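## Task

Place the bolt, the paper clip box and the tape measure on the shelf, and nothing besides them. Items that stay there only because the robot is holding them do not count. Everything must settle soon after you stop. Release all items and move the grippers away at the end.

## Robot and tools

Robot: two 6-joint arms, left_arm and right_arm, each with a parallel two-finger gripper. Bases in the scene frame: left_arm at (-0.018, +0.292, 0) m, quat_wxyz (+0.998, 0, 0, +0.066); right_arm at (-0.044, -0.329, 0) m, quat_wxyz (+1.000, 0, 0, -0.001).

Scene frame: origin on the table top midway between the arms, +x out across the table, +z up, left_arm on the +y side. The arm names do not match image sides. Gripper fingers point along the gripper's +z and close along its y. end_effector_position is the spot between the finger pads, about 1 cm short of the tips; the printed value may be off, more so at long reach.

execute_actions takes "actions", a list holding one action, one wait, or nothing, plus optional "pictures" (boolean; images come by default). An empty list just reports the current state. An action is {"rows": [...], "steps": n} with n from 1 to 15 (default 15); each step is 1/30 s. Each row drives one step; if there are fewer rows than steps, the last row repeats. A wait is {"steps": n} with n up to 300 and no rows; it returns once that many steps have elapsed since the previous result, counting your reply time. A refused call sends nothing.

Each row is one flat list of 14 numbers, all within [-1, 1], covering both arms even if one stays still: left_arm waist, shoulder, elbow, wrist pitch, wrist yaw, wrist roll, opening; then the same seven for right_arm. The six joint numbers are offsets, not targets: they are measured from that arm's joint angles in the latest result that printed them (before any such result in a scene, and for later calls inside one reply, from where the arm is as the action begins), never from the previous row. Scale: 1.0 equals 1.202 rad for waist, 1.258 shoulder, 1.238 elbow, 2.073 wrist pitch, 2.022 wrist yaw and wrist roll. Joint ranges (rad): waist -2.618 to 3.054, shoulder 0.000 to 3.142, elbow 0.000 to 3.142, wrist pitch -1.571 to 1.571, wrist yaw -1.571 to 1.571, wrist roll -2.094 to 2.094. Asking for more than 0.036 rad beyond a range end gets the call refused; true ends may sit 0.036 rad either way, and requests past the true end are clipped there, reported as "joint sent to its limit" (possibly about an earlier action). Missing that line does not prove there is room. The opening number is absolute, not an offset: +1 fully open, -1 closed.

Motion: each joint target stays within a set lead of the measured angle per step (0.202 rad waist, 0.258 shoulder, 0.238 elbow, 0.573 wrist pitch, 0.522 wrist yaw and roll), and if targets would move the gripper over 70 mm from where it is, all are scaled back. Big moves therefore take several actions. Between calls the arms continue toward the last row sent until all motion nearly stops or a step is HELD. All-zero offsets are not a pause; they pull the arm back to the reference angles, and an arm can sag over repeated zero actions. To hold a pose, send offsets back to the wanted angles in the first call of a reply and zeros afterwards, overshooting slightly if a joint keeps falling short. The simulation runs on while you think and write.

Results: a state line "left_arm: … | right_arm: …" with each gripper's end_effector_position (m) and end_effector_quat_wxyz; "Joint positions" and "Joint velocities" per arm, six joints in column order (rad, rad/s) then finger-pad gap (m, m/s; 0.094 m fully open); grip_measured, the finger opening on the command scale; "joint command not followed" when the clearance check altered or blocked joint targets (rest of the row still applied); HELD marking steps where all or part of your row was withheld; MOTOR HOT from 75 °C; OVER-TEMPERATURE FAULT when an arm is stopped (90 °C pauses that arm 10 s; at 100 °C it goes limp and drops). Holding loads heats motors, even while you think.

Gripping: fingers go to where grip_measured would equal your number (except near ±1). To hold something, command about 0.03 below grip_measured for a firm grip, less for a lighter one. Each gripper's reading may be up to about 1 mm off. Pad force tops out around 50 to 62 N, lower on parts under about 2 mm thick. Occasionally something tugs at a held item or shoves a loose one.

Cameras: cam_high (fixed), cam_left_wrist, cam_right_wrist, each 504x504, given in that order. Calibration (K, distortion, T_world_to_cam) is in the prompt and may be a little off; results list changed camera poses. zoom_image takes "camera" (one of those names) and "region" [x0, y0, x1, y1] in pixels from the top-left, at most 504 by 504, and returns an enlarged crop of the latest image. read_manual takes optional "section" ("licences") and only returns licence text. finished_scene takes "scene", the number of the current scene; it is final, grades the result and opens the next task.

Avoid: dropping, slipping, slamming or shoving objects hard; knocking anything off the table (fails the task); arms colliding or pressing on each other; placing extra items on the shelf; ending while still gripping. Move smoothly and release before finishing.

Each tool is called by a JSON object that holds its "api" and its "payload", one argument or row to a line.

## Session

{"api": "execute_actions", "payload": {
  "actions": []
}}

Scene clock: 0.00 s of 5100.00 s.
left_arm: end_effector_position=(+0.2062, +0.2996, +0.2163) grip_measured=+1.000 end_effector_quat_wxyz=(+0.047, +0.471, +0.791, +0.387) | right_arm: end_effector_position=(+0.0454, +0.1369, +0.1853) grip_measured=+1.000 end_effector_quat_wxyz=(+0.086, -0.057, +0.975, +0.196)
Joint positions: left_arm=[-0.709  1.182  1.131 -1.436 -0.798  0.533  0.094] | right_arm=[ 1.411  1.981  1.943 -1.107  0.079  1.274  0.094]
Joint velocities: left_arm=[-0.002 -0.002  0.002  0.095 -0.066 -0.037  0.   ] | right_arm=[-0.012 -0.002 -0.002 -0.007  0.022 -0.007  0.   ]
Motor temperatures (°C, as the motors report them): left_arm=[18 21 20 20 18 18] | right_arm=[18 20 18 18 17 20]

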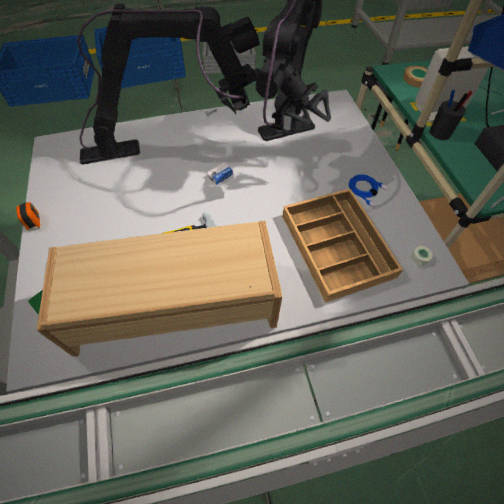

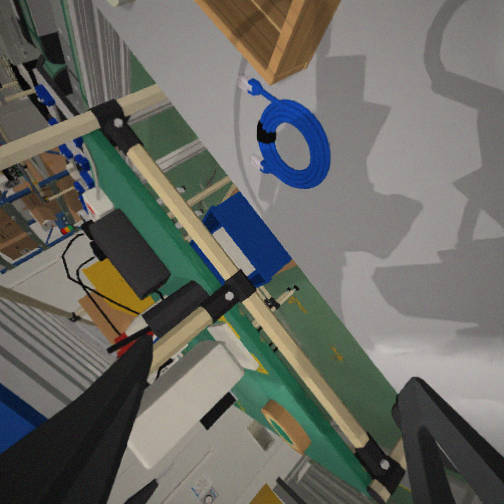

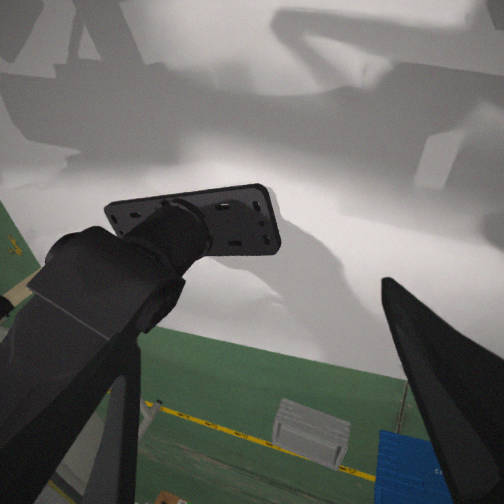

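{"api": "zoom_image", "payload": {
  "camera": "cam_high",
  "region": [140, 150, 280, 250]
}}

{"api": "zoom_image", "payload": {
  "camera": "cam_high",
  "region": [0, 180, 120, 360]
}}

{"api": "zoom_image", "payload": {
  "camera": "cam_high",
  "region": [270, 160, 470, 310]
}}

Region (140, 150, 280, 250) of cam_high's 504x504 image, scaled by 3.600, with more detail than that image has; it fills the top 360 rows of this view, and the rest is white.

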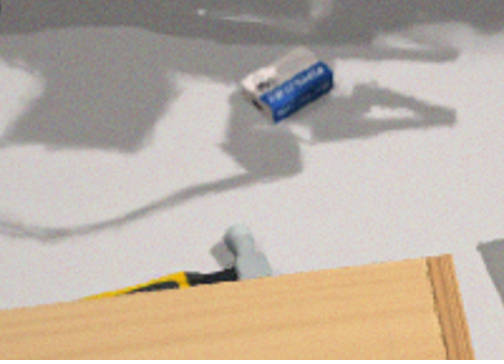

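Region (0, 180, 120, 360) of cam_high's 504x504 image, scaled by 2.800, with more detail than that image has.

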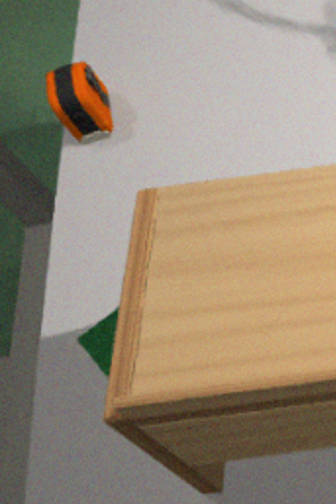

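Region (270, 160, 470, 310) of cam_high's 504x504 image, scaled by 2.520, with more detail than that image has; it fills the top 378 rows of this view, and the rest is white.

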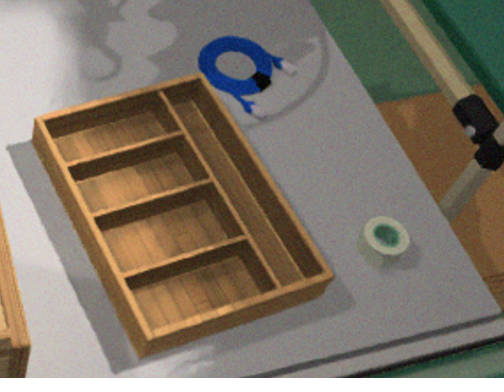

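{"api": "zoom_image", "payload": {
  "camera": "cam_high",
  "region": [220, 210, 320, 340]
}}

{"api": "zoom_image", "payload": {
  "camera": "cam_high",
  "region": [195, 155, 245, 195]
}}

Region (220, 210, 320, 340) of cam_high's 504x504 image, scaled by 3.877, with more detail than that image has; it fills the left 388 columns of this view, and the rest is white.

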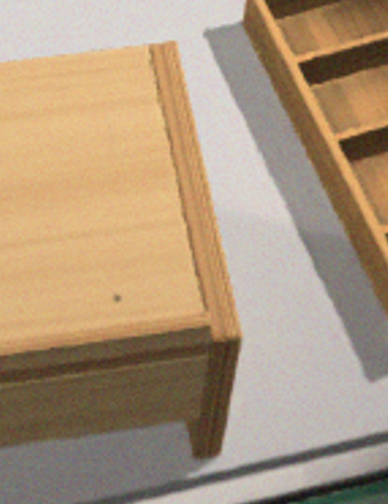

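Region (195, 155, 245, 195) of cam_high's 504x504 image, scaled by 10.080, with more detail than that image has; it fills the top 403 rows of this view, and the rest is white.

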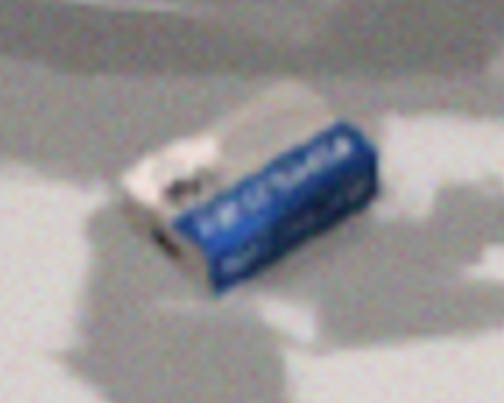

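{"api": "execute_actions", "payload": {
  "actions": [
    {"rows": [[0,0,0,0,0,0,1, 0,-0.02,-0.02,0,0,0,1],[0,0,0,0,0,0,1, 0,-0.05,-0.05,0,0,0,1],[0,0,0,0,0,0,1, 0,-0.09,-0.09,0,0,0,1],[0,0,0,0,0,0,1, 0,-0.14,-0.14,0,0,0,1],[0,0,0,0,0,0,1, 0,-0.19,-0.19,0,0,0,1],[0,0,0,0,0,0,1, 0,-0.24,-0.245,0,0,0,1],[0,0,0,0,0,0,1, 0,-0.29,-0.295,0,0,0,1],[0,0,0,0,0,0,1, 0,-0.34,-0.345,0,0,0,1],[0,0,0,0,0,0,1, -0.02,-0.39,-0.395,0,0,-0.02,1],[0,0,0,0,0,0,1, -0.04,-0.44,-0.445,0,0,-0.05,1],[0,0,0,0,0,0,1, -0.07,-0.49,-0.495,0,0,-0.09,1],[0,0,0,0,0,0,1, -0.10,-0.53,-0.54,0,0,-0.13,1],[0,0,0,0,0,0,1, -0.13,-0.57,-0.58,0,0,-0.17,1],[0,0,0,0,0,0,1, -0.16,-0.60,-0.61,0,0,-0.21,1],[0,0,0,0,0,0,1, -0.19,-0.62,-0.63,0,0,-0.25,1]], "steps": 15}
  ],
  "pictures": false
}}

Scene clock: 104.60 s of 5100.00 s.
left_arm: end_effector_position=(+0.2061, +0.2994, +0.2160) grip_measured=+1.000 end_effector_quat_wxyz=(+0.047, +0.472, +0.791, +0.386) | right_arm: end_effector_position=(+0.0626, -0.0539, +0.2111) grip_measured=+1.000 end_effector_quat_wxyz=(+0.133, -0.093, +0.966, +0.204)
Joint positions: left_arm=[-0.709  1.182  1.131 -1.436 -0.796  0.533  0.094] | right_arm=[ 1.244  1.242  1.25  -1.093  0.072  1.033  0.094]
Joint velocities: left_arm=[-0.017 -0.012  0.017 -0.007 -0.022  0.022  0.   ] | right_arm=[-1.131 -1.238 -1.131 -0.081  0.007 -1.736  0.   ]
Motor temperatures (°C, as the motors report them): left_arm=[18 21 22 21 19 18] | right_arm=[18 28 21 20 17 20]
Steps of this call (steps 1 to 90: nothing new was sent; then 101.10 s passed at rest; steps 91 to 105: all 15 steps of this action). Readings (joint positions):
91: left_arm=[-0.709 1.182 1.131 -1.436 -0.797 0.533] | right_arm=[1.411 1.981 1.943 -1.107 0.079 1.274]
92: left_arm=[-0.709 1.182 1.131 -1.436 -0.797 0.533] | right_arm=[1.411 1.975 1.932 -1.100 0.079 1.274]
94: left_arm=[-0.709 1.182 1.131 -1.436 -0.797 0.533] | right_arm=[1.411 1.926 1.861 -1.082 0.079 1.274]
98: left_arm=[-0.709 1.182 1.131 -1.436 -0.796 0.533] | right_arm=[1.411 1.704 1.619 -1.081 0.078 1.274]
105: the state above

{"api": "execute_actions", "payload": {
  "actions": [
    {"rows": [[0,0,0,0,0,0,1, -0.058,-0.035,-0.078,0,0,-0.135,1],[0,0,-0.005,0.005,0.004,0,1, -0.07,-0.038,-0.09,0.015,0,-0.14,1],[0,-0.003,-0.01,0.01,0.008,-0.004,1, -0.09,-0.042,-0.11,0.04,-0.002,-0.15,1],[-0.002,-0.006,-0.02,0.02,0.016,-0.008,1, -0.115,-0.048,-0.135,0.07,-0.004,-0.165,1],[-0.004,-0.01,-0.03,0.03,0.026,-0.012,1, -0.14,-0.054,-0.165,0.10,-0.005,-0.18,1],[-0.007,-0.013,-0.045,0.045,0.036,-0.016,1, -0.17,-0.06,-0.195,0.133,-0.006,-0.195,1],[-0.01,-0.017,-0.06,0.06,0.048,-0.021,1, -0.20,-0.067,-0.226,0.166,-0.008,-0.21,1],[-0.014,-0.021,-0.075,0.077,0.06,-0.027,1, -0.228,-0.074,-0.257,0.2,-0.01,-0.227,1],[-0.018,-0.026,-0.09,0.094,0.073,-0.033,1, -0.257,-0.08,-0.289,0.233,-0.011,-0.243,1],[-0.022,-0.03,-0.105,0.11,0.087,-0.039,1, -0.286,-0.087,-0.32,0.266,-0.012,-0.259,1],[-0.027,-0.035,-0.12,0.128,0.10,-0.045,1, -0.315,-0.094,-0.351,0.3,-0.014,-0.275,1],[-0.032,-0.04,-0.138,0.146,0.115,-0.051,1, -0.345,-0.10,-0.382,0.333,-0.015,-0.291,1],[-0.038,-0.045,-0.155,0.164,0.13,-0.057,1, -0.374,-0.107,-0.414,0.366,-0.017,-0.308,1],[-0.044,-0.05,-0.172,0.182,0.145,-0.063,1, -0.403,-0.113,-0.445,0.4,-0.018,-0.324,1],[-0.05,-0.056,-0.19,0.2,0.16,-0.07,1, -0.432,-0.12,-0.476,0.433,-0.02,-0.34,1]], "steps": 15}
  ],
  "pictures": false
}}

{"api": "execute_actions", "payload": {
  "actions": [
    {"rows": [[-0.02,-0.015,-0.05,0.05,0.045,-0.02,1, -0.075,-0.018,-0.085,0.09,-0.004,-0.06,1],[-0.033,-0.022,-0.075,0.077,0.065,-0.028,1, -0.105,-0.025,-0.115,0.123,-0.006,-0.077,1],[-0.048,-0.03,-0.10,0.105,0.088,-0.037,1, -0.133,-0.032,-0.145,0.156,-0.007,-0.093,1],[-0.065,-0.038,-0.13,0.135,0.112,-0.047,1, -0.16,-0.038,-0.175,0.19,-0.009,-0.108,1],[-0.082,-0.046,-0.16,0.165,0.136,-0.057,1, -0.188,-0.045,-0.205,0.22,-0.01,-0.123,1],[-0.10,-0.054,-0.19,0.195,0.16,-0.067,1, -0.214,-0.051,-0.233,0.25,-0.012,-0.138,1],[-0.118,-0.062,-0.22,0.225,0.185,-0.077,1, -0.24,-0.057,-0.26,0.28,-0.013,-0.152,1],[-0.136,-0.07,-0.25,0.255,0.21,-0.087,1, -0.263,-0.062,-0.285,0.307,-0.015,-0.165,1],[-0.153,-0.078,-0.278,0.285,0.234,-0.097,1, -0.285,-0.067,-0.308,0.332,-0.016,-0.177,1],[-0.169,-0.086,-0.305,0.312,0.257,-0.106,1, -0.304,-0.072,-0.329,0.354,-0.017,-0.188,1],[-0.184,-0.093,-0.33,0.337,0.278,-0.114,1, -0.321,-0.076,-0.347,0.374,-0.018,-0.198,1],[-0.197,-0.099,-0.35,0.36,0.296,-0.121,1, -0.335,-0.079,-0.363,0.39,-0.019,-0.206,1],[-0.207,-0.104,-0.368,0.378,0.311,-0.127,1, -0.346,-0.082,-0.375,0.404,-0.019,-0.212,1],[-0.215,-0.108,-0.381,0.392,0.323,-0.132,1, -0.355,-0.084,-0.384,0.414,-0.02,-0.217,1],[-0.22,-0.11,-0.39,0.40,0.33,-0.135,1, -0.36,-0.085,-0.39,0.42,-0.02,-0.22,1]], "steps": 15}
  ],
  "pictures": false
}}

{"api": "execute_actions", "payload": {
  "actions": [
    {"steps": 12}
  ]
}}

Scene clock: 155.10 s of 5100.00 s.
left_arm: end_effector_position=(+0.2053, +0.2557, +0.1514) grip_measured=+1.000 end_effector_quat_wxyz=(+0.109, +0.463, +0.834, +0.279) | right_arm: end_effector_position=(+0.1858, -0.1105, +0.1286) grip_measured=+1.000 end_effector_quat_wxyz=(+0.290, -0.132, +0.930, +0.186)
Joint positions: left_arm=[-0.748  1.15   0.938 -1.179 -0.585  0.451  0.094] | right_arm=[ 0.787  1.132  0.735 -0.472  0.047  0.486  0.094]
Joint velocities: left_arm=[-0.232 -0.232 -0.608  1.033  0.74  -0.33   0.   ] | right_arm=[-0.994 -0.271 -1.072  1.868 -0.125 -0.886  0.   ]
Motor temperatures (°C, as the motors report them): left_arm=[18 21 22 21 19 18] | right_arm=[18 23 20 21 17 20]
Steps of this call (steps 1 to 30: the robot went on to your last target; steps 31 to 90: nothing new was sent; then 47.00 s passed at rest; steps 91 to 105: all 15 steps of this action). Readings (joint positions):
91: left_arm=[-0.709 1.182 1.131 -1.436 -0.795 0.533] | right_arm=[1.185 1.196 1.176 -1.111 0.078 0.779]
92: left_arm=[-0.709 1.182 1.131 -1.436 -0.794 0.533] | right_arm=[1.182 1.196 1.172 -1.104 0.076 0.776]
94: left_arm=[-0.709 1.182 1.128 -1.432 -0.787 0.533] | right_arm=[1.156 1.196 1.148 -1.060 0.071 0.759]
98: left_arm=[-0.710 1.182 1.081 -1.377 -0.743 0.517] | right_arm=[1.035 1.182 1.014 -0.885 0.062 0.683]
105: the state above

Scene clock: 155.60 s of 5100.00 s.
left_arm: end_effector_position=(+0.1459, +0.1181, +0.0456) grip_measured=+1.000 end_effector_quat_wxyz=(+0.229, +0.504, +0.832, -0.045) | right_arm: end_effector_position=(+0.2565, -0.2160, +0.0948) grip_measured=+1.000 end_effector_quat_wxyz=(+0.486, -0.102, +0.861, +0.110)
Joint positions: left_arm=[-0.992  1.047  0.484 -0.54  -0.055  0.242  0.094] | right_arm=[0.375 1.051 0.28  0.243 0.026 0.121 0.094]
Joint velocities: left_arm=[-0.276 -0.149 -0.496  1.092  0.916 -0.418  0.   ] | right_arm=[-0.315 -0.105 -0.32   0.886  0.022 -0.432  0.   ]
Motor temperatures (°C, as the motors report them): left_arm=[18 21 22 21 19 18] | right_arm=[18 23 20 21 17 20]
Steps of this call (steps 1 to 15: all 15 steps of this action). Readings (joint positions):
1: left_arm=[-0.756 1.147 0.920 -1.156 -0.565 0.444] | right_arm=[0.753 1.125 0.702 -0.424 0.047 0.463]
2: left_arm=[-0.763 1.145 0.900 -1.134 -0.546 0.437] | right_arm=[0.720 1.122 0.670 -0.384 0.045 0.440]
4: left_arm=[-0.787 1.139 0.845 -1.068 -0.494 0.416] | right_arm=[0.654 1.115 0.597 -0.288 0.042 0.389]
8: left_arm=[-0.868 1.106 0.698 -0.882 -0.342 0.356] | right_arm=[0.523 1.090 0.446 -0.077 0.035 0.280]
15: the state above

Scene clock: 156.00 s of 5100.00 s.
left_arm: end_effector_position=(+0.1452, +0.0804, +0.0602) grip_measured=+1.000 end_effector_quat_wxyz=(+0.275, +0.491, +0.816, -0.132) | right_arm: end_effector_position=(+0.2693, -0.2143, +0.1227) grip_measured=+1.000 end_effector_quat_wxyz=(+0.546, -0.120, +0.822, +0.107)
Joint positions: left_arm=[-1.005  1.037  0.46  -0.377  0.066  0.189  0.094] | right_arm=[0.361 1.045 0.266 0.388 0.018 0.056 0.094]
Joint velocities: left_arm=[-0.017  0.007 -0.002  0.066  0.081 -0.007  0.   ] | right_arm=[ 0.007 -0.002  0.007  0.007 -0.11  -0.007  0.   ]
Motor temperatures (°C, as the motors report them): left_arm=[18 21 22 21 19 18] | right_arm=[18 23 20 21 17 20]
Steps of this call (steps 1 to 12: the robot went on to your last target). Readings (joint positions):
1: left_arm=[-1.000 1.044 0.471 -0.509 -0.027 0.231] | right_arm=[0.367 1.048 0.272 0.271 0.026 0.107]
2: left_arm=[-1.004 1.042 0.464 -0.484 -0.005 0.222] | right_arm=[0.363 1.047 0.267 0.294 0.025 0.096]
4: left_arm=[-1.005 1.041 0.460 -0.446 0.025 0.209] | right_arm=[0.361 1.046 0.266 0.329 0.023 0.080]
8: left_arm=[-1.005 1.037 0.460 -0.395 0.055 0.195] | right_arm=[0.361 1.045 0.266 0.373 0.020 0.063]
12: the state above
camera_calibration (this result's frames):
cam_left_wrist: T_world_to_cam=[[-0.7718, -0.635852, 0.0041684, 0.173983], [-0.635849, 0.771811, 0.00219934, 0.0783181], [-0.00461567, -0.000953025, -0.999989, 0.166739], [0, 0, 0, 1]] pos_world=[0.184848, 0.0503397, 0.16584]
cam_right_wrist: T_world_to_cam=[[0.184736, -0.948089, -0.258843, -0.219752], [-0.916038, -0.0707009, -0.394812, 0.304931], [0.356016, 0.310045, -0.881546, 0.195271], [0, 0, 0, 1]] pos_world=[0.250404, -0.247328, 0.235649]

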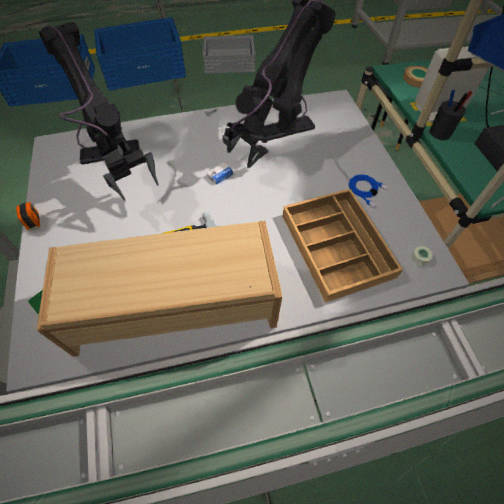

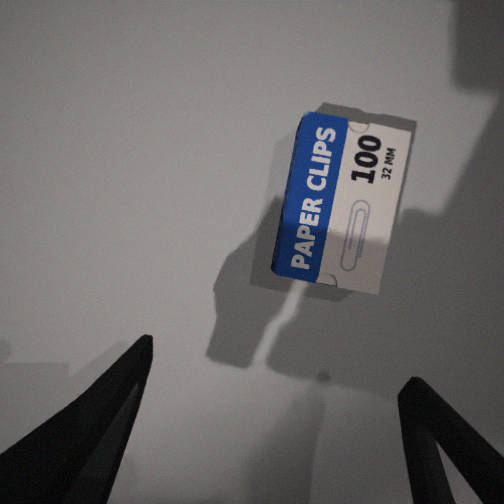

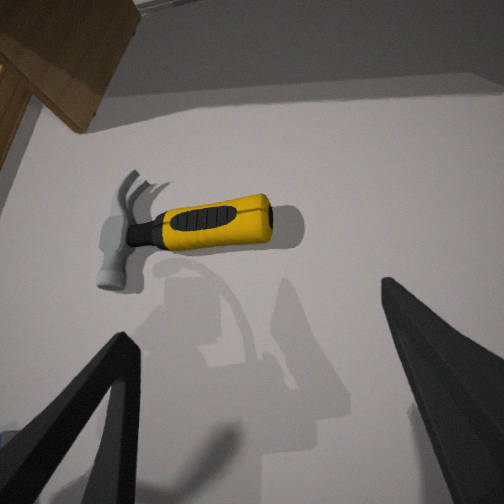

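{"api": "execute_actions", "payload": {
  "actions": [
    {"rows": [[-0.002,0,0,0.025,0.005,-0.005,1, -0.005,0,0,0.015,0,-0.003,1],[-0.005,0,0.003,0.045,0.007,-0.01,1, -0.015,0,0,0.03,0,-0.006,1],[-0.01,0.005,0.007,0.068,0.009,-0.015,1, -0.03,0,0,0.05,0,-0.009,1],[-0.015,0.015,0.012,0.09,0.011,-0.02,1, -0.045,0,0,0.07,0,-0.012,1],[-0.02,0.03,0.017,0.112,0.013,-0.025,1, -0.06,0,0,0.09,0,-0.015,1],[-0.026,0.048,0.022,0.133,0.014,-0.03,1, -0.076,0,0,0.11,0,-0.018,1],[-0.032,0.067,0.027,0.15,0.015,-0.035,1, -0.092,0,0,0.13,0,-0.021,1],[-0.038,0.087,0.032,0.163,0.016,-0.04,1, -0.108,0,0,0.148,0,-0.024,1],[-0.044,0.107,0.037,0.172,0.017,-0.044,1, -0.124,0,0,0.163,0,-0.026,1],[-0.049,0.127,0.041,0.178,0.017,-0.047,1, -0.138,0,0,0.175,0,-0.028,1],[-0.054,0.146,0.045,0.18,0.017,-0.049,1, -0.15,0,0,0.184,0,-0.029,1],[-0.058,0.163,0.048,0.18,0.017,-0.05,1, -0.16,0,0,0.19,0,-0.03,1],[-0.061,0.178,0.05,0.18,0.017,-0.05,1, -0.168,0,0,0.193,0,-0.03,1],[-0.064,0.19,0.052,0.18,0.017,-0.05,1, -0.173,0,0,0.195,0,-0.03,1],[-0.066,0.198,0.053,0.18,0.017,-0.05,1, -0.175,0,0,0.195,0,-0.03,1]], "steps": 15}
  ],
  "pictures": false
}}

{"api": "execute_actions", "payload": {
  "actions": [
    {"steps": 10}
  ]
}}

Scene clock: 198.00 s of 5100.00 s.
left_arm: end_effector_position=(+0.1641, +0.0175, +0.0668) grip_measured=+1.000 end_effector_quat_wxyz=(+0.324, +0.478, +0.794, -0.189) | right_arm: end_effector_position=(+0.3040, -0.2740, +0.2067) grip_measured=+1.000 end_effector_quat_wxyz=(+0.689, -0.048, +0.721, +0.055)
Joint positions: left_arm=[-1.071  1.255  0.5   -0.05   0.091  0.108  0.094] | right_arm=[0.166 1.045 0.266 0.736 0.016 0.014 0.094]
Joint velocities: left_arm=[-0.105  0.466  0.061  0.271 -0.007 -0.081  0.   ] | right_arm=[-0.183  0.002  0.007  0.462 -0.066 -0.066  0.   ]
Motor temperatures (°C, as the motors report them): left_arm=[18 21 23 23 19 18] | right_arm=[18 23 21 24 17 20]
Steps of this call (steps 1 to 30: the robot went on to your last target; steps 31 to 90: nothing new was sent; then 38.50 s passed at rest; steps 91 to 105: all 15 steps of this action). Readings (joint positions):
91: left_arm=[-1.005 1.037 0.460 -0.365 0.074 0.185] | right_arm=[0.361 1.045 0.266 0.398 0.018 0.052]
92: left_arm=[-1.005 1.037 0.460 -0.358 0.074 0.184] | right_arm=[0.360 1.045 0.266 0.403 0.018 0.052]
94: left_arm=[-1.007 1.038 0.460 -0.321 0.074 0.176] | right_arm=[0.341 1.045 0.266 0.433 0.017 0.049]
98: left_arm=[-1.030 1.091 0.466 -0.191 0.081 0.149] | right_arm=[0.270 1.045 0.266 0.549 0.016 0.037]
105: the state above

Scene clock: 198.33 s of 5100.00 s.
left_arm: end_effector_position=(+0.1644, +0.0139, +0.0632) grip_measured=+1.000 end_effector_quat_wxyz=(+0.322, +0.476, +0.796, -0.192) | right_arm: end_effector_position=(+0.3046, -0.2765, +0.2193) grip_measured=+1.000 end_effector_quat_wxyz=(+0.708, -0.046, +0.703, +0.052)
Joint positions: left_arm=[-1.076  1.281  0.501 -0.026  0.092  0.096  0.094] | right_arm=[0.158 1.045 0.266 0.786 0.016 0.008 0.094]
Joint velocities: left_arm=[-0.022  0.007  0.012  0.051 -0.066  0.037  0.   ] | right_arm=[-0.012  0.002 -0.017  0.051 -0.007  0.007  0.   ]
Motor temperatures (°C, as the motors report them): left_arm=[18 21 23 23 19 18] | right_arm=[18 23 21 24 17 20]
Steps of this call (steps 1 to 10: the robot went on to your last target). Readings (joint positions):
1: left_arm=[-1.074 1.268 0.501 -0.044 0.091 0.105] | right_arm=[0.161 1.045 0.266 0.749 0.016 0.013]
2: left_arm=[-1.076 1.276 0.501 -0.041 0.092 0.103] | right_arm=[0.159 1.045 0.266 0.758 0.016 0.012]
4: left_arm=[-1.076 1.281 0.501 -0.039 0.092 0.100] | right_arm=[0.158 1.045 0.266 0.772 0.016 0.010]
8: left_arm=[-1.076 1.281 0.501 -0.028 0.092 0.097] | right_arm=[0.158 1.045 0.266 0.784 0.016 0.008]
10: the state above
camera_calibration (this result's frames):
cam_left_wrist: T_world_to_cam=[[-0.782544, -0.616672, 0.0856761, 0.142808], [-0.622331, 0.770756, -0.136528, 0.14841], [0.0181578, -0.160158, -0.986924, 0.167428], [0, 0, 0, 1]] pos_world=[0.201073, 0.00049268, 0.173266]
cam_right_wrist: T_world_to_cam=[[0.104855, -0.961559, -0.253792, -0.240755], [-0.687136, 0.114435, -0.71746, 0.423272], [0.718923, 0.249619, -0.648722, 0.108833], [0, 0, 0, 1]] pos_world=[0.237848, -0.307104, 0.313181]

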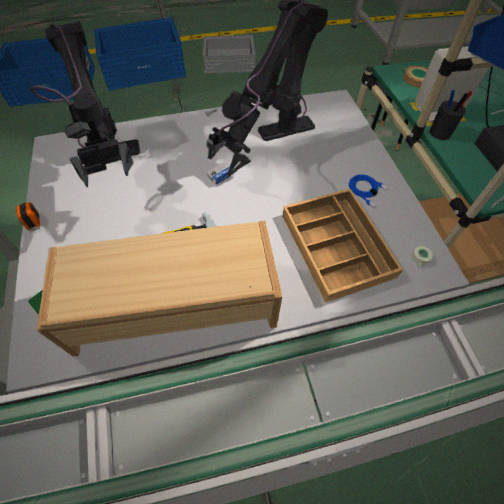

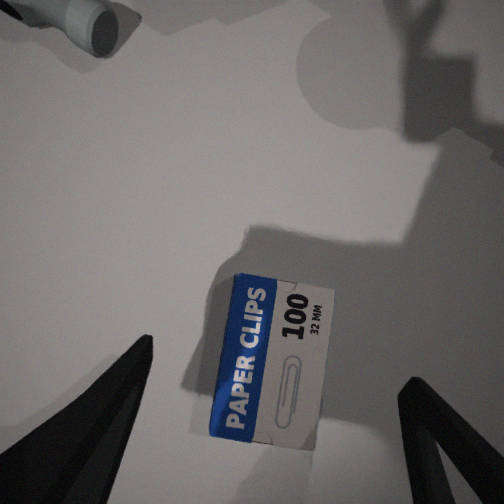

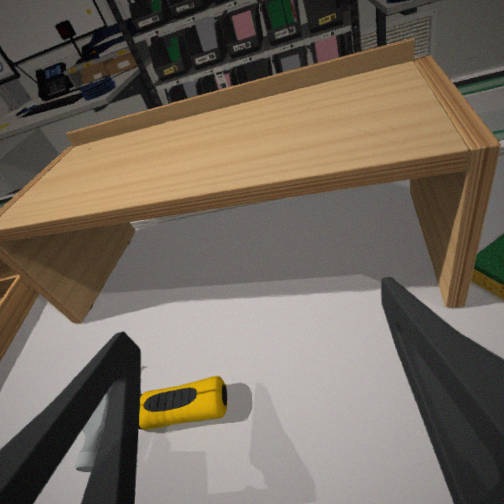

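{"api": "execute_actions", "payload": {
  "actions": [
    {"rows": [[-0.002,0,0,0.025,0,0,1, -0.01,0,0,0,0,0,1],[-0.004,0,0,0.045,0,0,1, -0.03,0,0,-0.005,0,0,1],[-0.006,0.005,-0.003,0.065,0,0,1, -0.06,0,0,-0.01,0,0,1],[-0.008,0.012,-0.007,0.085,0,0,1, -0.10,0,0,-0.017,0,0,1],[-0.01,0.022,-0.013,0.104,0,0,1, -0.14,0,0,-0.024,0,0,1],[-0.012,0.035,-0.02,0.12,0,0,1, -0.185,0,0,-0.031,0,0,1],[-0.014,0.05,-0.029,0.134,0,0,1, -0.23,0,0,-0.038,0,0,1],[-0.015,0.065,-0.038,0.145,0,0,1, -0.275,0,0,-0.045,0,0,1],[-0.015,0.08,-0.047,0.153,0,0,1, -0.32,0,0,-0.052,0,0,1],[-0.015,0.095,-0.056,0.158,0,0,1, -0.365,0,0,-0.058,0,0,1],[-0.015,0.11,-0.065,0.16,0,0,1, -0.405,0,0,-0.064,0,0,1],[-0.015,0.124,-0.073,0.16,0,0,1, -0.44,0,0,-0.069,0,0,1],[-0.015,0.136,-0.08,0.16,0,0,1, -0.47,0,0,-0.072,0,0,1],[-0.015,0.146,-0.086,0.16,0,0,1, -0.492,0,0,-0.074,0,0,1],[-0.015,0.153,-0.09,0.16,0,0,1, -0.506,0,0,-0.075,0,0,1]], "steps": 15}
  ],
  "pictures": false
}}

{"api": "execute_actions", "payload": {
  "actions": [
    {"steps": 10}
  ]
}}

Scene clock: 231.30 s of 5100.00 s.
left_arm: end_effector_position=(+0.1673, +0.0043, +0.0284) grip_measured=+1.000 end_effector_quat_wxyz=(+0.337, +0.476, +0.787, -0.201) | right_arm: end_effector_position=(+0.2775, -0.4713, +0.1936) grip_measured=+1.000 end_effector_quat_wxyz=(+0.657, +0.159, +0.723, -0.141)
Joint positions: left_arm=[-1.085  1.446  0.412  0.265  0.092  0.095  0.094] | right_arm=[-0.408  1.045  0.266  0.683  0.017  0.006  0.094]
Joint velocities: left_arm=[-0.012  0.447 -0.291  0.066 -0.051 -0.007  0.   ] | right_arm=[-0.784  0.002 -0.002 -0.212  0.11   0.007  0.   ]
Motor temperatures (°C, as the motors report them): left_arm=[18 21 24 25 19 18] | right_arm=[18 23 21 25 17 20]
Steps of this call (steps 1 to 30: the robot went on to your last target; steps 31 to 90: nothing new was sent; then 29.47 s passed at rest; steps 91 to 105: all 15 steps of this action). Readings (joint positions):
91: left_arm=[-1.076 1.281 0.501 -0.019 0.092 0.095] | right_arm=[0.158 1.045 0.266 0.791 0.016 0.006]
92: left_arm=[-1.076 1.281 0.501 -0.011 0.092 0.095] | right_arm=[0.152 1.045 0.266 0.791 0.015 0.006]
94: left_arm=[-1.076 1.281 0.501 0.026 0.092 0.095] | right_arm=[0.110 1.045 0.266 0.788 0.011 0.006]
98: left_arm=[-1.081 1.313 0.491 0.155 0.092 0.095] | right_arm=[-0.079 1.045 0.266 0.759 0.009 0.006]
105: the state above

Scene clock: 231.63 s of 5100.00 s.
left_arm: end_effector_position=(+0.1674, +0.0036, +0.0262) grip_measured=+1.000 end_effector_quat_wxyz=(+0.340, +0.478, +0.784, -0.201) | right_arm: end_effector_position=(+0.2712, -0.4830, +0.1867) grip_measured=+1.000 end_effector_quat_wxyz=(+0.644, +0.175, +0.729, -0.152)
Joint positions: left_arm=[-1.087  1.459  0.404  0.293  0.091  0.101  0.094] | right_arm=[-0.444  1.045  0.266  0.655  0.019  0.006  0.094]
Joint velocities: left_arm=[-0.002  0.012  0.002  0.022 -0.095  0.007  0.   ] | right_arm=[ 0.002  0.002 -0.012 -0.022 -0.007 -0.022  0.   ]
Motor temperatures (°C, as the motors report them): left_arm=[18 21 24 25 19 18] | right_arm=[18 23 21 25 17 20]
Steps of this call (steps 1 to 10: the robot went on to your last target). Readings (joint positions):
1: left_arm=[-1.087 1.454 0.404 0.281 0.091 0.101] | right_arm=[-0.429 1.045 0.266 0.676 0.018 0.006]
2: left_arm=[-1.087 1.455 0.404 0.285 0.091 0.101] | right_arm=[-0.440 1.045 0.266 0.670 0.019 0.006]
4: left_arm=[-1.087 1.458 0.404 0.290 0.091 0.101] | right_arm=[-0.444 1.045 0.266 0.663 0.019 0.006]
8: left_arm=[-1.087 1.459 0.404 0.293 0.091 0.101] | right_arm=[-0.444 1.045 0.266 0.656 0.019 0.006]
10: the state above
camera_calibration (this result's frames):
cam_left_wrist: T_world_to_cam=[[-0.793209, -0.603299, 0.0827645, 0.143879], [-0.607331, 0.773856, -0.179712, 0.15176], [0.0443721, -0.192814, -0.980231, 0.124737], [0, 0, 0, 1]] pos_world=[0.20076, -0.00658743, 0.137636]
cam_right_wrist: T_world_to_cam=[[-0.490662, -0.836441, -0.244166, -0.223916], [-0.580037, 0.522645, -0.624819, 0.551348], [0.650237, -0.164949, -0.741609, -0.0010437], [0, 0, 0, 1]] pos_world=[0.210614, -0.475624, 0.289046]

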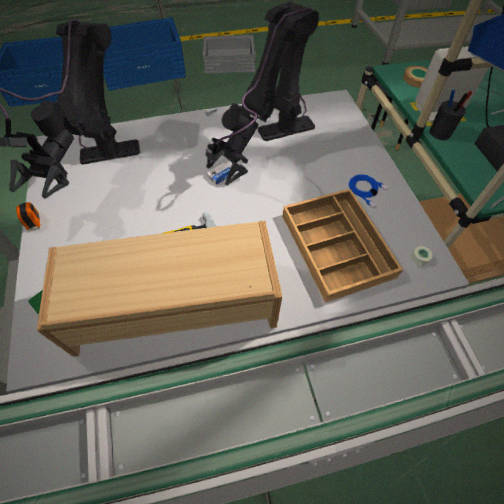

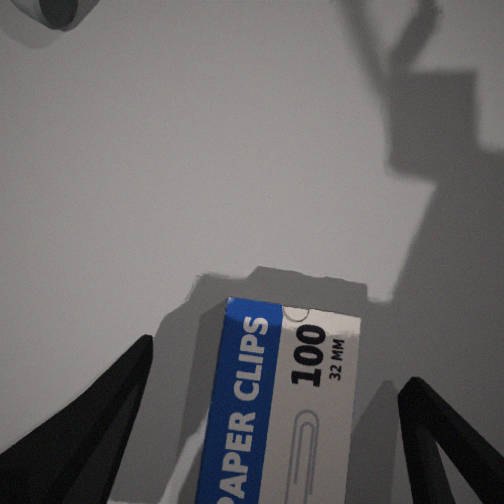

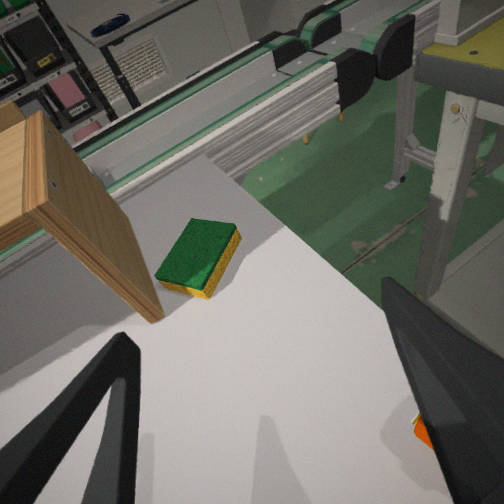

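{"api": "zoom_image", "payload": {
  "camera": "cam_high",
  "region": [185, 95, 245, 135]
}}

{"api": "zoom_image", "payload": {
  "camera": "cam_high",
  "region": [0, 190, 60, 240]
}}

Region (185, 95, 245, 135) of cam_high's 504x504 image, scaled by 8.400, with more detail than that image has.

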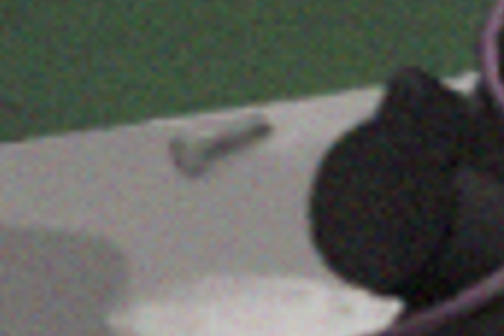

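Region (0, 190, 60, 240) of cam_high's 504x504 image, scaled by 8.400, with more detail than that image has.

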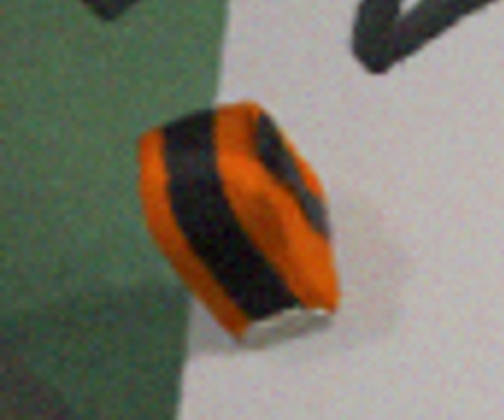

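{"api": "execute_actions", "payload": {
  "actions": [
    {"rows": [[0,-0.005,0.003,0.004,0,0,0.9, -0.005,0,0.01,-0.02,0,0,1],[0,-0.01,0.006,0.006,0,0,0.8, -0.015,-0.002,0.03,-0.055,0,0,1],[0,-0.016,0.01,0.008,0,0,0.7, -0.03,-0.004,0.055,-0.10,0,0,1],[0,-0.016,0.01,0.008,0,0,0.6, -0.048,-0.007,0.085,-0.15,0,0,1],[0,-0.016,0.01,0.008,0,0,0.5, -0.068,-0.01,0.118,-0.20,0,0,1],[0,-0.016,0.01,0.008,0,0,0.4, -0.088,-0.013,0.15,-0.25,0,0,1],[0,-0.016,0.01,0.008,0,0,0.3, -0.108,-0.016,0.183,-0.30,0,0,1],[0,-0.016,0.01,0.008,0,0,0.22, -0.128,-0.02,0.216,-0.35,0,0,1],[0,-0.016,0.01,0.008,0,0,0.15, -0.148,-0.024,0.25,-0.40,0,0,1],[0,-0.016,0.01,0.008,0,0,0.1, -0.168,-0.028,0.28,-0.45,0,0,1],[0,-0.016,0.01,0.008,0,0,0.06, -0.186,-0.032,0.31,-0.495,0,0,1],[0,-0.016,0.01,0.008,0,0,0.02, -0.202,-0.036,0.335,-0.535,0,0,1],[0,-0.016,0.01,0.008,0,0,-0.02, -0.215,-0.04,0.357,-0.565,0,0,1],[0,-0.016,0.01,0.008,0,0,-0.05, -0.225,-0.043,0.372,-0.59,0,0,1],[0,-0.016,0.01,0.008,0,0,-0.08, -0.232,-0.045,0.385,-0.605,0,0,1]], "steps": 15}
  ],
  "pictures": false
}}

{"api": "execute_actions", "payload": {
  "actions": [
    {"steps": 15}
  ]
}}

Scene clock: 282.67 s of 5100.00 s.
left_arm: end_effector_position=(+0.1675, +0.0036, +0.0263) grip_measured=-0.033 end_effector_quat_wxyz=(+0.340, +0.478, +0.784, -0.201) | right_arm: end_effector_position=(+0.2112, -0.5481, +0.1809) grip_measured=+1.000 end_effector_quat_wxyz=(+0.433, +0.311, +0.830, -0.165)
Joint positions: left_arm=[-1.087  1.459  0.404  0.293  0.091  0.101  0.045] | right_arm=[-0.7    1.014  0.694 -0.287  0.017  0.006  0.094]
Joint velocities: left_arm=[-0.002  0.007  0.007  0.022  0.051 -0.022  0.   ] | right_arm=[-0.364 -0.198  0.637 -1.853 -0.007  0.037  0.   ]
Motor temperatures (°C, as the motors report them): left_arm=[18 22 22 26 19 18] | right_arm=[18 22 22 26 17 20]
Steps of this call (steps 1 to 30: the robot went on to your last target; steps 31 to 90: nothing new was sent; then 47.53 s passed at rest; steps 91 to 105: all 15 steps of this action). Readings (joint positions):
91: left_arm=[-1.087 1.459 0.404 0.293 0.091 0.101] | right_arm=[-0.444 1.045 0.266 0.651 0.019 0.006]
92: left_arm=[-1.087 1.459 0.404 0.293 0.091 0.101] | right_arm=[-0.446 1.045 0.268 0.639 0.019 0.006]
94: left_arm=[-1.087 1.459 0.404 0.293 0.091 0.101] | right_arm=[-0.465 1.045 0.296 0.560 0.018 0.006]
98: left_arm=[-1.087 1.459 0.404 0.293 0.091 0.101] | right_arm=[-0.552 1.045 0.436 0.274 0.017 0.006]
105: the state above

Scene clock: 283.17 s of 5100.00 s.
left_arm: end_effector_position=(+0.1675, +0.0036, +0.0263) grip_measured=-0.033 end_effector_quat_wxyz=(+0.340, +0.478, +0.784, -0.201) | right_arm: end_effector_position=(+0.1756, -0.5245, +0.1460) grip_measured=+1.000 end_effector_quat_wxyz=(+0.328, +0.335, +0.873, -0.131)
Joint positions: left_arm=[-1.087  1.459  0.404  0.293  0.091  0.101  0.045] | right_arm=[-0.718  1.     0.727 -0.575  0.017  0.006  0.094]
Joint velocities: left_arm=[-0.012 -0.012 -0.002  0.051  0.037 -0.022  0.001] | right_arm=[ 0.017  0.017 -0.022 -0.022 -0.007 -0.051  0.   ]
Motor temperatures (°C, as the motors report them): left_arm=[18 22 22 26 19 18] | right_arm=[18 22 22 26 17 20]
Steps of this call (steps 1 to 15: the robot went on to your last target). Readings (joint positions):
1: left_arm=[-1.087 1.459 0.404 0.293 0.091 0.101] | right_arm=[-0.710 1.008 0.711 -0.342 0.017 0.006]
2: left_arm=[-1.087 1.459 0.404 0.293 0.091 0.101] | right_arm=[-0.716 1.003 0.721 -0.384 0.017 0.006]
4: left_arm=[-1.087 1.459 0.404 0.293 0.091 0.101] | right_arm=[-0.718 1.000 0.727 -0.449 0.017 0.006]
8: left_arm=[-1.087 1.459 0.404 0.293 0.091 0.101] | right_arm=[-0.718 1.000 0.727 -0.535 0.017 0.006]
15: the state above
camera_calibration (this result's frames):
cam_left_wrist: T_world_to_cam=[[-0.793227, -0.603273, 0.0827777, 0.143874], [-0.607291, 0.7738, -0.180086, 0.15184], [0.044588, -0.19312, -0.980162, 0.124755], [0, 0, 0, 1]] pos_world=[0.200773, -0.00660608, 0.137715]
cam_right_wrist: T_world_to_cam=[[-0.803554, -0.580742, -0.130535, -0.143064], [-0.588538, 0.807973, 0.0283288, 0.54799], [0.0890168, 0.0995884, -0.991039, 0.297877], [0, 0, 0, 1]] pos_world=[0.181037, -0.55551, 0.261009]

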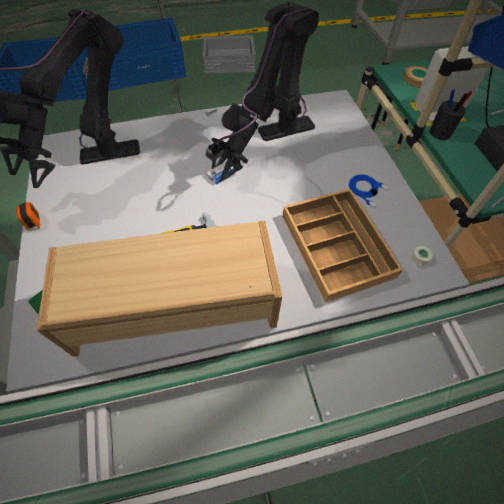

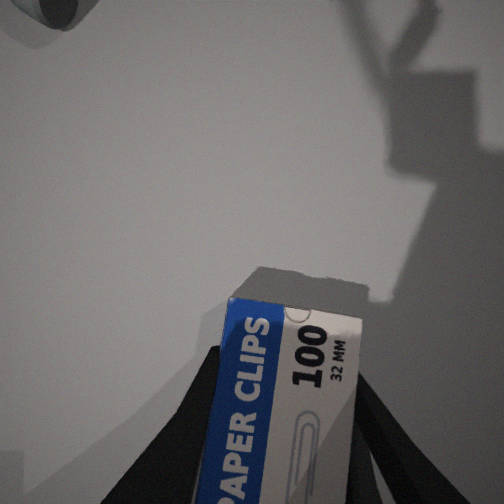

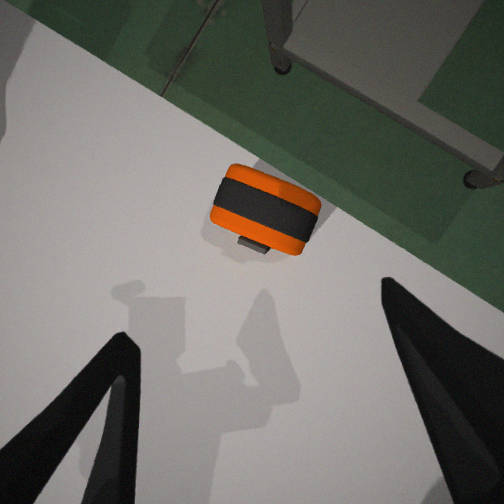

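{"api": "execute_actions", "payload": {
  "actions": [
    {"rows": [[0,-0.02,0.012,0,0,0,-0.07, -0.002,0,0.012,-0.01,-0.003,-0.004,1],[0,-0.03,0.02,-0.008,0,0,-0.07, -0.005,0.003,0.018,-0.012,-0.007,-0.012,1],[0,-0.047,0.033,-0.025,0,0,-0.07, -0.01,0.008,0.026,-0.015,-0.013,-0.024,1],[0,-0.068,0.05,-0.047,0,0,-0.07, -0.016,0.016,0.035,-0.018,-0.021,-0.038,1],[0,-0.09,0.072,-0.07,0,0,-0.07, -0.023,0.025,0.044,-0.022,-0.029,-0.053,1],[0,-0.112,0.095,-0.093,0,0,-0.07, -0.03,0.035,0.054,-0.026,-0.037,-0.068,1],[0,-0.132,0.119,-0.116,0,0,-0.07, -0.038,0.046,0.063,-0.03,-0.046,-0.084,1],[0.003,-0.15,0.143,-0.139,0,0,-0.07, -0.046,0.057,0.073,-0.034,-0.054,-0.10,1],[0.008,-0.165,0.167,-0.162,0,0,-0.07, -0.054,0.069,0.083,-0.038,-0.063,-0.116,1],[0.014,-0.177,0.191,-0.185,0,0,-0.07, -0.062,0.081,0.092,-0.042,-0.072,-0.132,1],[0.021,-0.185,0.215,-0.208,0,0,-0.07, -0.07,0.093,0.102,-0.046,-0.08,-0.148,1],[0.029,-0.19,0.239,-0.23,0,0,-0.07, -0.078,0.105,0.111,-0.05,-0.089,-0.164,1],[0.038,-0.19,0.263,-0.252,0,0,-0.07, -0.086,0.117,0.121,-0.054,-0.098,-0.18,1],[0.049,-0.19,0.287,-0.272,0,0,-0.07, -0.094,0.129,0.13,-0.058,-0.106,-0.196,1],[0.06,-0.185,0.311,-0.29,0,0,-0.07, -0.102,0.141,0.14,-0.062,-0.115,-0.212,1]], "steps": 15}
  ],
  "pictures": false
}}

{"api": "execute_actions", "payload": {
  "actions": [
    {"rows": [[0.037,-0.005,0.087,-0.10,0,0,-0.07, -0.028,0.04,0.039,-0.033,-0.054,-0.092,1],[0.049,0.002,0.114,-0.108,0,0,-0.07, -0.037,0.053,0.049,-0.038,-0.063,-0.108,1],[0.061,0.012,0.141,-0.115,0,0,-0.07, -0.045,0.066,0.058,-0.043,-0.072,-0.125,1],[0.073,0.024,0.168,-0.122,0,0,-0.07, -0.053,0.079,0.067,-0.048,-0.082,-0.142,1],[0.085,0.038,0.195,-0.129,0,0,-0.07, -0.062,0.091,0.077,-0.053,-0.091,-0.158,1],[0.097,0.053,0.222,-0.136,0,0,-0.07, -0.07,0.104,0.086,-0.058,-0.10,-0.175,1],[0.109,0.069,0.249,-0.143,0,0,-0.07, -0.078,0.117,0.095,-0.063,-0.109,-0.192,1],[0.121,0.085,0.276,-0.15,0,0,-0.07, -0.087,0.129,0.105,-0.068,-0.118,-0.208,1],[0.133,0.101,0.303,-0.157,0,0,-0.07, -0.095,0.142,0.114,-0.073,-0.127,-0.225,1],[0.145,0.118,0.33,-0.164,0,0,-0.07, -0.103,0.155,0.123,-0.078,-0.136,-0.242,1],[0.157,0.134,0.357,-0.171,0,0,-0.07, -0.112,0.167,0.133,-0.083,-0.145,-0.258,1],[0.169,0.151,0.384,-0.178,0,0,-0.07, -0.12,0.18,0.142,-0.088,-0.155,-0.275,1],[0.181,0.167,0.411,-0.185,0,0,-0.07, -0.128,0.193,0.151,-0.093,-0.164,-0.292,1],[0.193,0.184,0.438,-0.192,0,0,-0.07, -0.137,0.205,0.161,-0.098,-0.173,-0.308,1],[0.205,0.20,0.465,-0.199,0,0,-0.07, -0.145,0.218,0.17,-0.103,-0.182,-0.325,1]], "steps": 15}
  ],
  "pictures": false
}}

{"api": "execute_actions", "payload": {
  "actions": [
    {"rows": [[0.043,0.051,0.092,-0.042,0,0,-0.07, -0.028,0.04,0.039,-0.033,-0.054,-0.092,1],[0.057,0.067,0.119,-0.049,0,0,-0.07, -0.037,0.053,0.048,-0.038,-0.063,-0.108,1],[0.071,0.083,0.146,-0.056,0,0,-0.07, -0.045,0.066,0.057,-0.043,-0.072,-0.125,1],[0.085,0.099,0.173,-0.063,0,0,-0.07, -0.053,0.079,0.066,-0.048,-0.081,-0.142,1],[0.099,0.115,0.20,-0.07,0,0,-0.07, -0.061,0.092,0.074,-0.053,-0.09,-0.158,1],[0.113,0.131,0.227,-0.077,0,0,-0.07, -0.069,0.105,0.082,-0.058,-0.098,-0.174,1],[0.127,0.147,0.253,-0.084,0,0,-0.07, -0.076,0.118,0.089,-0.062,-0.106,-0.189,1],[0.141,0.162,0.279,-0.09,0,0,-0.07, -0.083,0.13,0.096,-0.066,-0.113,-0.203,1],[0.155,0.176,0.303,-0.096,0,0,-0.07, -0.089,0.141,0.102,-0.07,-0.12,-0.215,1],[0.169,0.189,0.325,-0.101,0,0,-0.07, -0.094,0.151,0.107,-0.073,-0.125,-0.226,1],[0.182,0.2,0.345,-0.106,0,0,-0.07, -0.098,0.16,0.112,-0.075,-0.129,-0.234,1],[0.194,0.209,0.362,-0.11,0,0,-0.07, -0.102,0.167,0.115,-0.077,-0.132,-0.24,1],[0.204,0.216,0.375,-0.113,0,0,-0.07, -0.105,0.173,0.118,-0.078,-0.134,-0.244,1],[0.213,0.221,0.385,-0.115,0,0,-0.07, -0.106,0.177,0.119,-0.079,-0.135,-0.246,1],[0.22,0.225,0.39,-0.115,0,0,-0.07, -0.107,0.179,0.12,-0.079,-0.136,-0.247,1]], "steps": 15}
  ],
  "pictures": false
}}

{"api": "execute_actions", "payload": {
  "actions": [
    {"steps": 10}
  ]
}}

Scene clock: 399.93 s of 5100.00 s.
left_arm: end_effector_position=(+0.2000, -0.0158, +0.1540) grip_measured=-0.033 end_effector_quat_wxyz=(+0.400, +0.451, +0.768, -0.216) | right_arm: end_effector_position=(+0.1848, -0.5376, +0.1481) grip_measured=+1.000 end_effector_quat_wxyz=(+0.298, +0.230, +0.920, -0.108)
Joint positions: left_arm=[-1.046  1.239  0.725 -0.116  0.091  0.101  0.045] | right_arm=[-0.817  1.143  0.857 -0.653 -0.135 -0.285  0.094]
Joint velocities: left_arm=[ 0.335 -0.007  0.872 -1.077  0.051  0.037 -0.001] | right_arm=[-0.281  0.447  0.315 -0.198 -0.447 -0.857  0.   ]
Motor temperatures (°C, as the motors report them): left_arm=[18 23 24 29 19 18] | right_arm=[18 22 23 24 17 20]
Steps of this call (steps 1 to 15: the robot went on to your last target; steps 16 to 90: nothing new was sent; then 113.27 s passed at rest; steps 91 to 105: all 15 steps of this action). Readings (joint positions):
91: left_arm=[-1.087 1.459 0.404 0.293 0.091 0.101] | right_arm=[-0.718 1.000 0.727 -0.583 0.017 0.006]
92: left_arm=[-1.087 1.458 0.404 0.292 0.091 0.101] | right_arm=[-0.718 1.000 0.727 -0.583 0.017 0.004]
94: left_arm=[-1.087 1.441 0.411 0.262 0.091 0.101] | right_arm=[-0.721 1.001 0.729 -0.588 0.008 -0.013]
98: left_arm=[-1.087 1.351 0.492 0.127 0.091 0.101] | right_arm=[-0.750 1.039 0.771 -0.610 -0.031 -0.088]
105: the state above

Scene clock: 400.43 s of 5100.00 s.
left_arm: end_effector_position=(+0.3026, +0.0015, +0.2257) grip_measured=-0.033 end_effector_quat_wxyz=(+0.396, +0.371, +0.824, -0.166) | right_arm: end_effector_position=(+0.1923, -0.5472, +0.1337) grip_measured=+1.000 end_effector_quat_wxyz=(+0.279, +0.044, +0.959, -0.027)
Joint positions: left_arm=[-0.833  1.452  1.22  -0.454  0.091  0.101  0.045] | right_arm=[-0.967  1.381  1.025 -0.807 -0.407 -0.792  0.094]
Joint velocities: left_arm=[ 0.398  0.647  0.926 -0.505 -0.007  0.022  0.   ] | right_arm=[-0.266  0.442  0.339 -0.344 -0.593 -0.93   0.   ]
Motor temperatures (°C, as the motors report them): left_arm=[18 23 24 29 19 18] | right_arm=[18 22 23 24 17 20]
Steps of this call (steps 1 to 15: all 15 steps of this action). Readings (joint positions):
1: left_arm=[-1.033 1.239 0.756 -0.153 0.091 0.101] | right_arm=[-0.827 1.159 0.868 -0.661 -0.153 -0.319]
2: left_arm=[-1.019 1.239 0.786 -0.190 0.091 0.101] | right_arm=[-0.837 1.174 0.878 -0.671 -0.171 -0.353]
4: left_arm=[-0.991 1.244 0.849 -0.254 0.091 0.101] | right_arm=[-0.858 1.206 0.899 -0.692 -0.208 -0.421]
8: left_arm=[-0.934 1.298 0.989 -0.337 0.091 0.101] | right_arm=[-0.898 1.272 0.943 -0.735 -0.281 -0.556]
15: the state above

Scene clock: 400.93 s of 5100.00 s.
left_arm: end_effector_position=(+0.4195, +0.0593, +0.2374) grip_measured=-0.033 end_effector_quat_wxyz=(+0.371, +0.271, +0.881, -0.110) | right_arm: end_effector_position=(+0.1944, -0.5579, +0.1199) grip_measured=+1.000 end_effector_quat_wxyz=(+0.317, -0.093, +0.943, +0.041)
Joint positions: left_arm=[-0.59   1.759  1.652 -0.673  0.092  0.101  0.045] | right_arm=[-1.087  1.592  1.145 -0.934 -0.626 -1.223  0.094]
Joint velocities: left_arm=[ 0.408 -0.105  0.681 -0.022 -0.066  0.007  0.   ] | right_arm=[-0.051  0.178  0.046 -0.081 -0.154 -0.403  0.   ]
Motor temperatures (°C, as the motors report them): left_arm=[18 23 24 29 19 18] | right_arm=[18 22 23 24 17 20]
Steps of this call (steps 1 to 15: all 15 steps of this action). Readings (joint positions):
1: left_arm=[-0.818 1.476 1.251 -0.471 0.091 0.101] | right_arm=[-0.978 1.397 1.036 -0.817 -0.425 -0.827]
2: left_arm=[-0.804 1.504 1.281 -0.489 0.091 0.101] | right_arm=[-0.988 1.412 1.046 -0.826 -0.442 -0.860]
4: left_arm=[-0.773 1.568 1.336 -0.528 0.092 0.101] | right_arm=[-1.008 1.443 1.066 -0.847 -0.477 -0.928]
8: left_arm=[-0.709 1.697 1.443 -0.606 0.092 0.101] | right_arm=[-1.046 1.508 1.106 -0.887 -0.544 -1.060]
15: the state above

Scene clock: 401.27 s of 5100.00 s.
left_arm: end_effector_position=(+0.4267, +0.0711, +0.2589) grip_measured=-0.033 end_effector_quat_wxyz=(+0.393, +0.258, +0.876, -0.106) | right_arm: end_effector_position=(+0.1954, -0.5531, +0.1201) grip_measured=+1.000 end_effector_quat_wxyz=(+0.325, -0.113, +0.938, +0.048)
Joint positions: left_arm=[-0.563  1.742  1.688 -0.682  0.088  0.101  0.045] | right_arm=[-1.089  1.6    1.146 -0.952 -0.653 -1.276  0.094]
Joint velocities: left_arm=[-0.022  0.002  0.007 -0.022 -0.037  0.051 -0.   ] | right_arm=[ 0.007 -0.012  0.017 -0.007 -0.022 -0.11   0.   ]
Motor temperatures (°C, as the motors report them): left_arm=[18 23 24 29 19 18] | right_arm=[18 22 23 24 17 20]
Steps of this call (steps 1 to 10: the robot went on to your last target). Readings (joint positions):
1: left_arm=[-0.577 1.755 1.670 -0.671 0.091 0.101] | right_arm=[-1.089 1.597 1.146 -0.937 -0.631 -1.235]
2: left_arm=[-0.568 1.750 1.682 -0.671 0.090 0.101] | right_arm=[-1.089 1.599 1.146 -0.941 -0.636 -1.244]
4: left_arm=[-0.562 1.742 1.688 -0.671 0.088 0.101] | right_arm=[-1.089 1.600 1.146 -0.946 -0.643 -1.258]
8: left_arm=[-0.563 1.742 1.688 -0.681 0.088 0.101] | right_arm=[-1.089 1.600 1.146 -0.951 -0.651 -1.272]
10: the state above
camera_calibration (this result's frames):
cam_left_wrist: T_world_to_cam=[[-0.38562, -0.918996, 0.0821185, 0.219711], [-0.908833, 0.362985, -0.205584, 0.463418], [0.159123, -0.153909, -0.975188, 0.301307], [0, 0, 0, 1]] pos_world=[0.457949, 0.0800731, 0.37106]
cam_right_wrist: T_world_to_cam=[[0.0288625, -0.989079, -0.144531, -0.53392], [-0.995519, -0.0414693, 0.084987, 0.18636], [-0.0900525, 0.14143, -0.985844, 0.330803], [0, 0, 0, 1]] pos_world=[0.230725, -0.567147, 0.233114]

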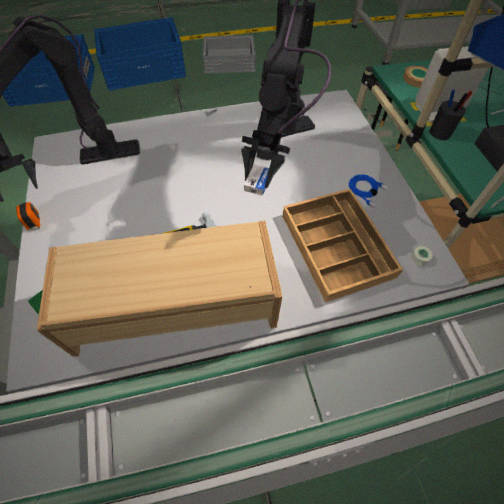

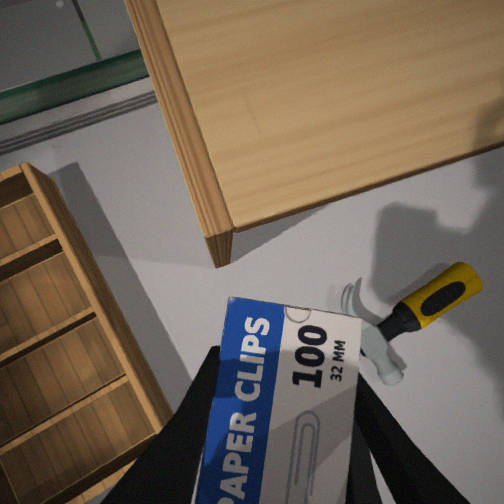

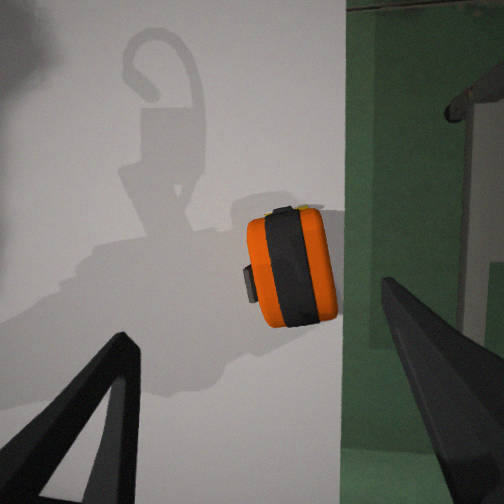

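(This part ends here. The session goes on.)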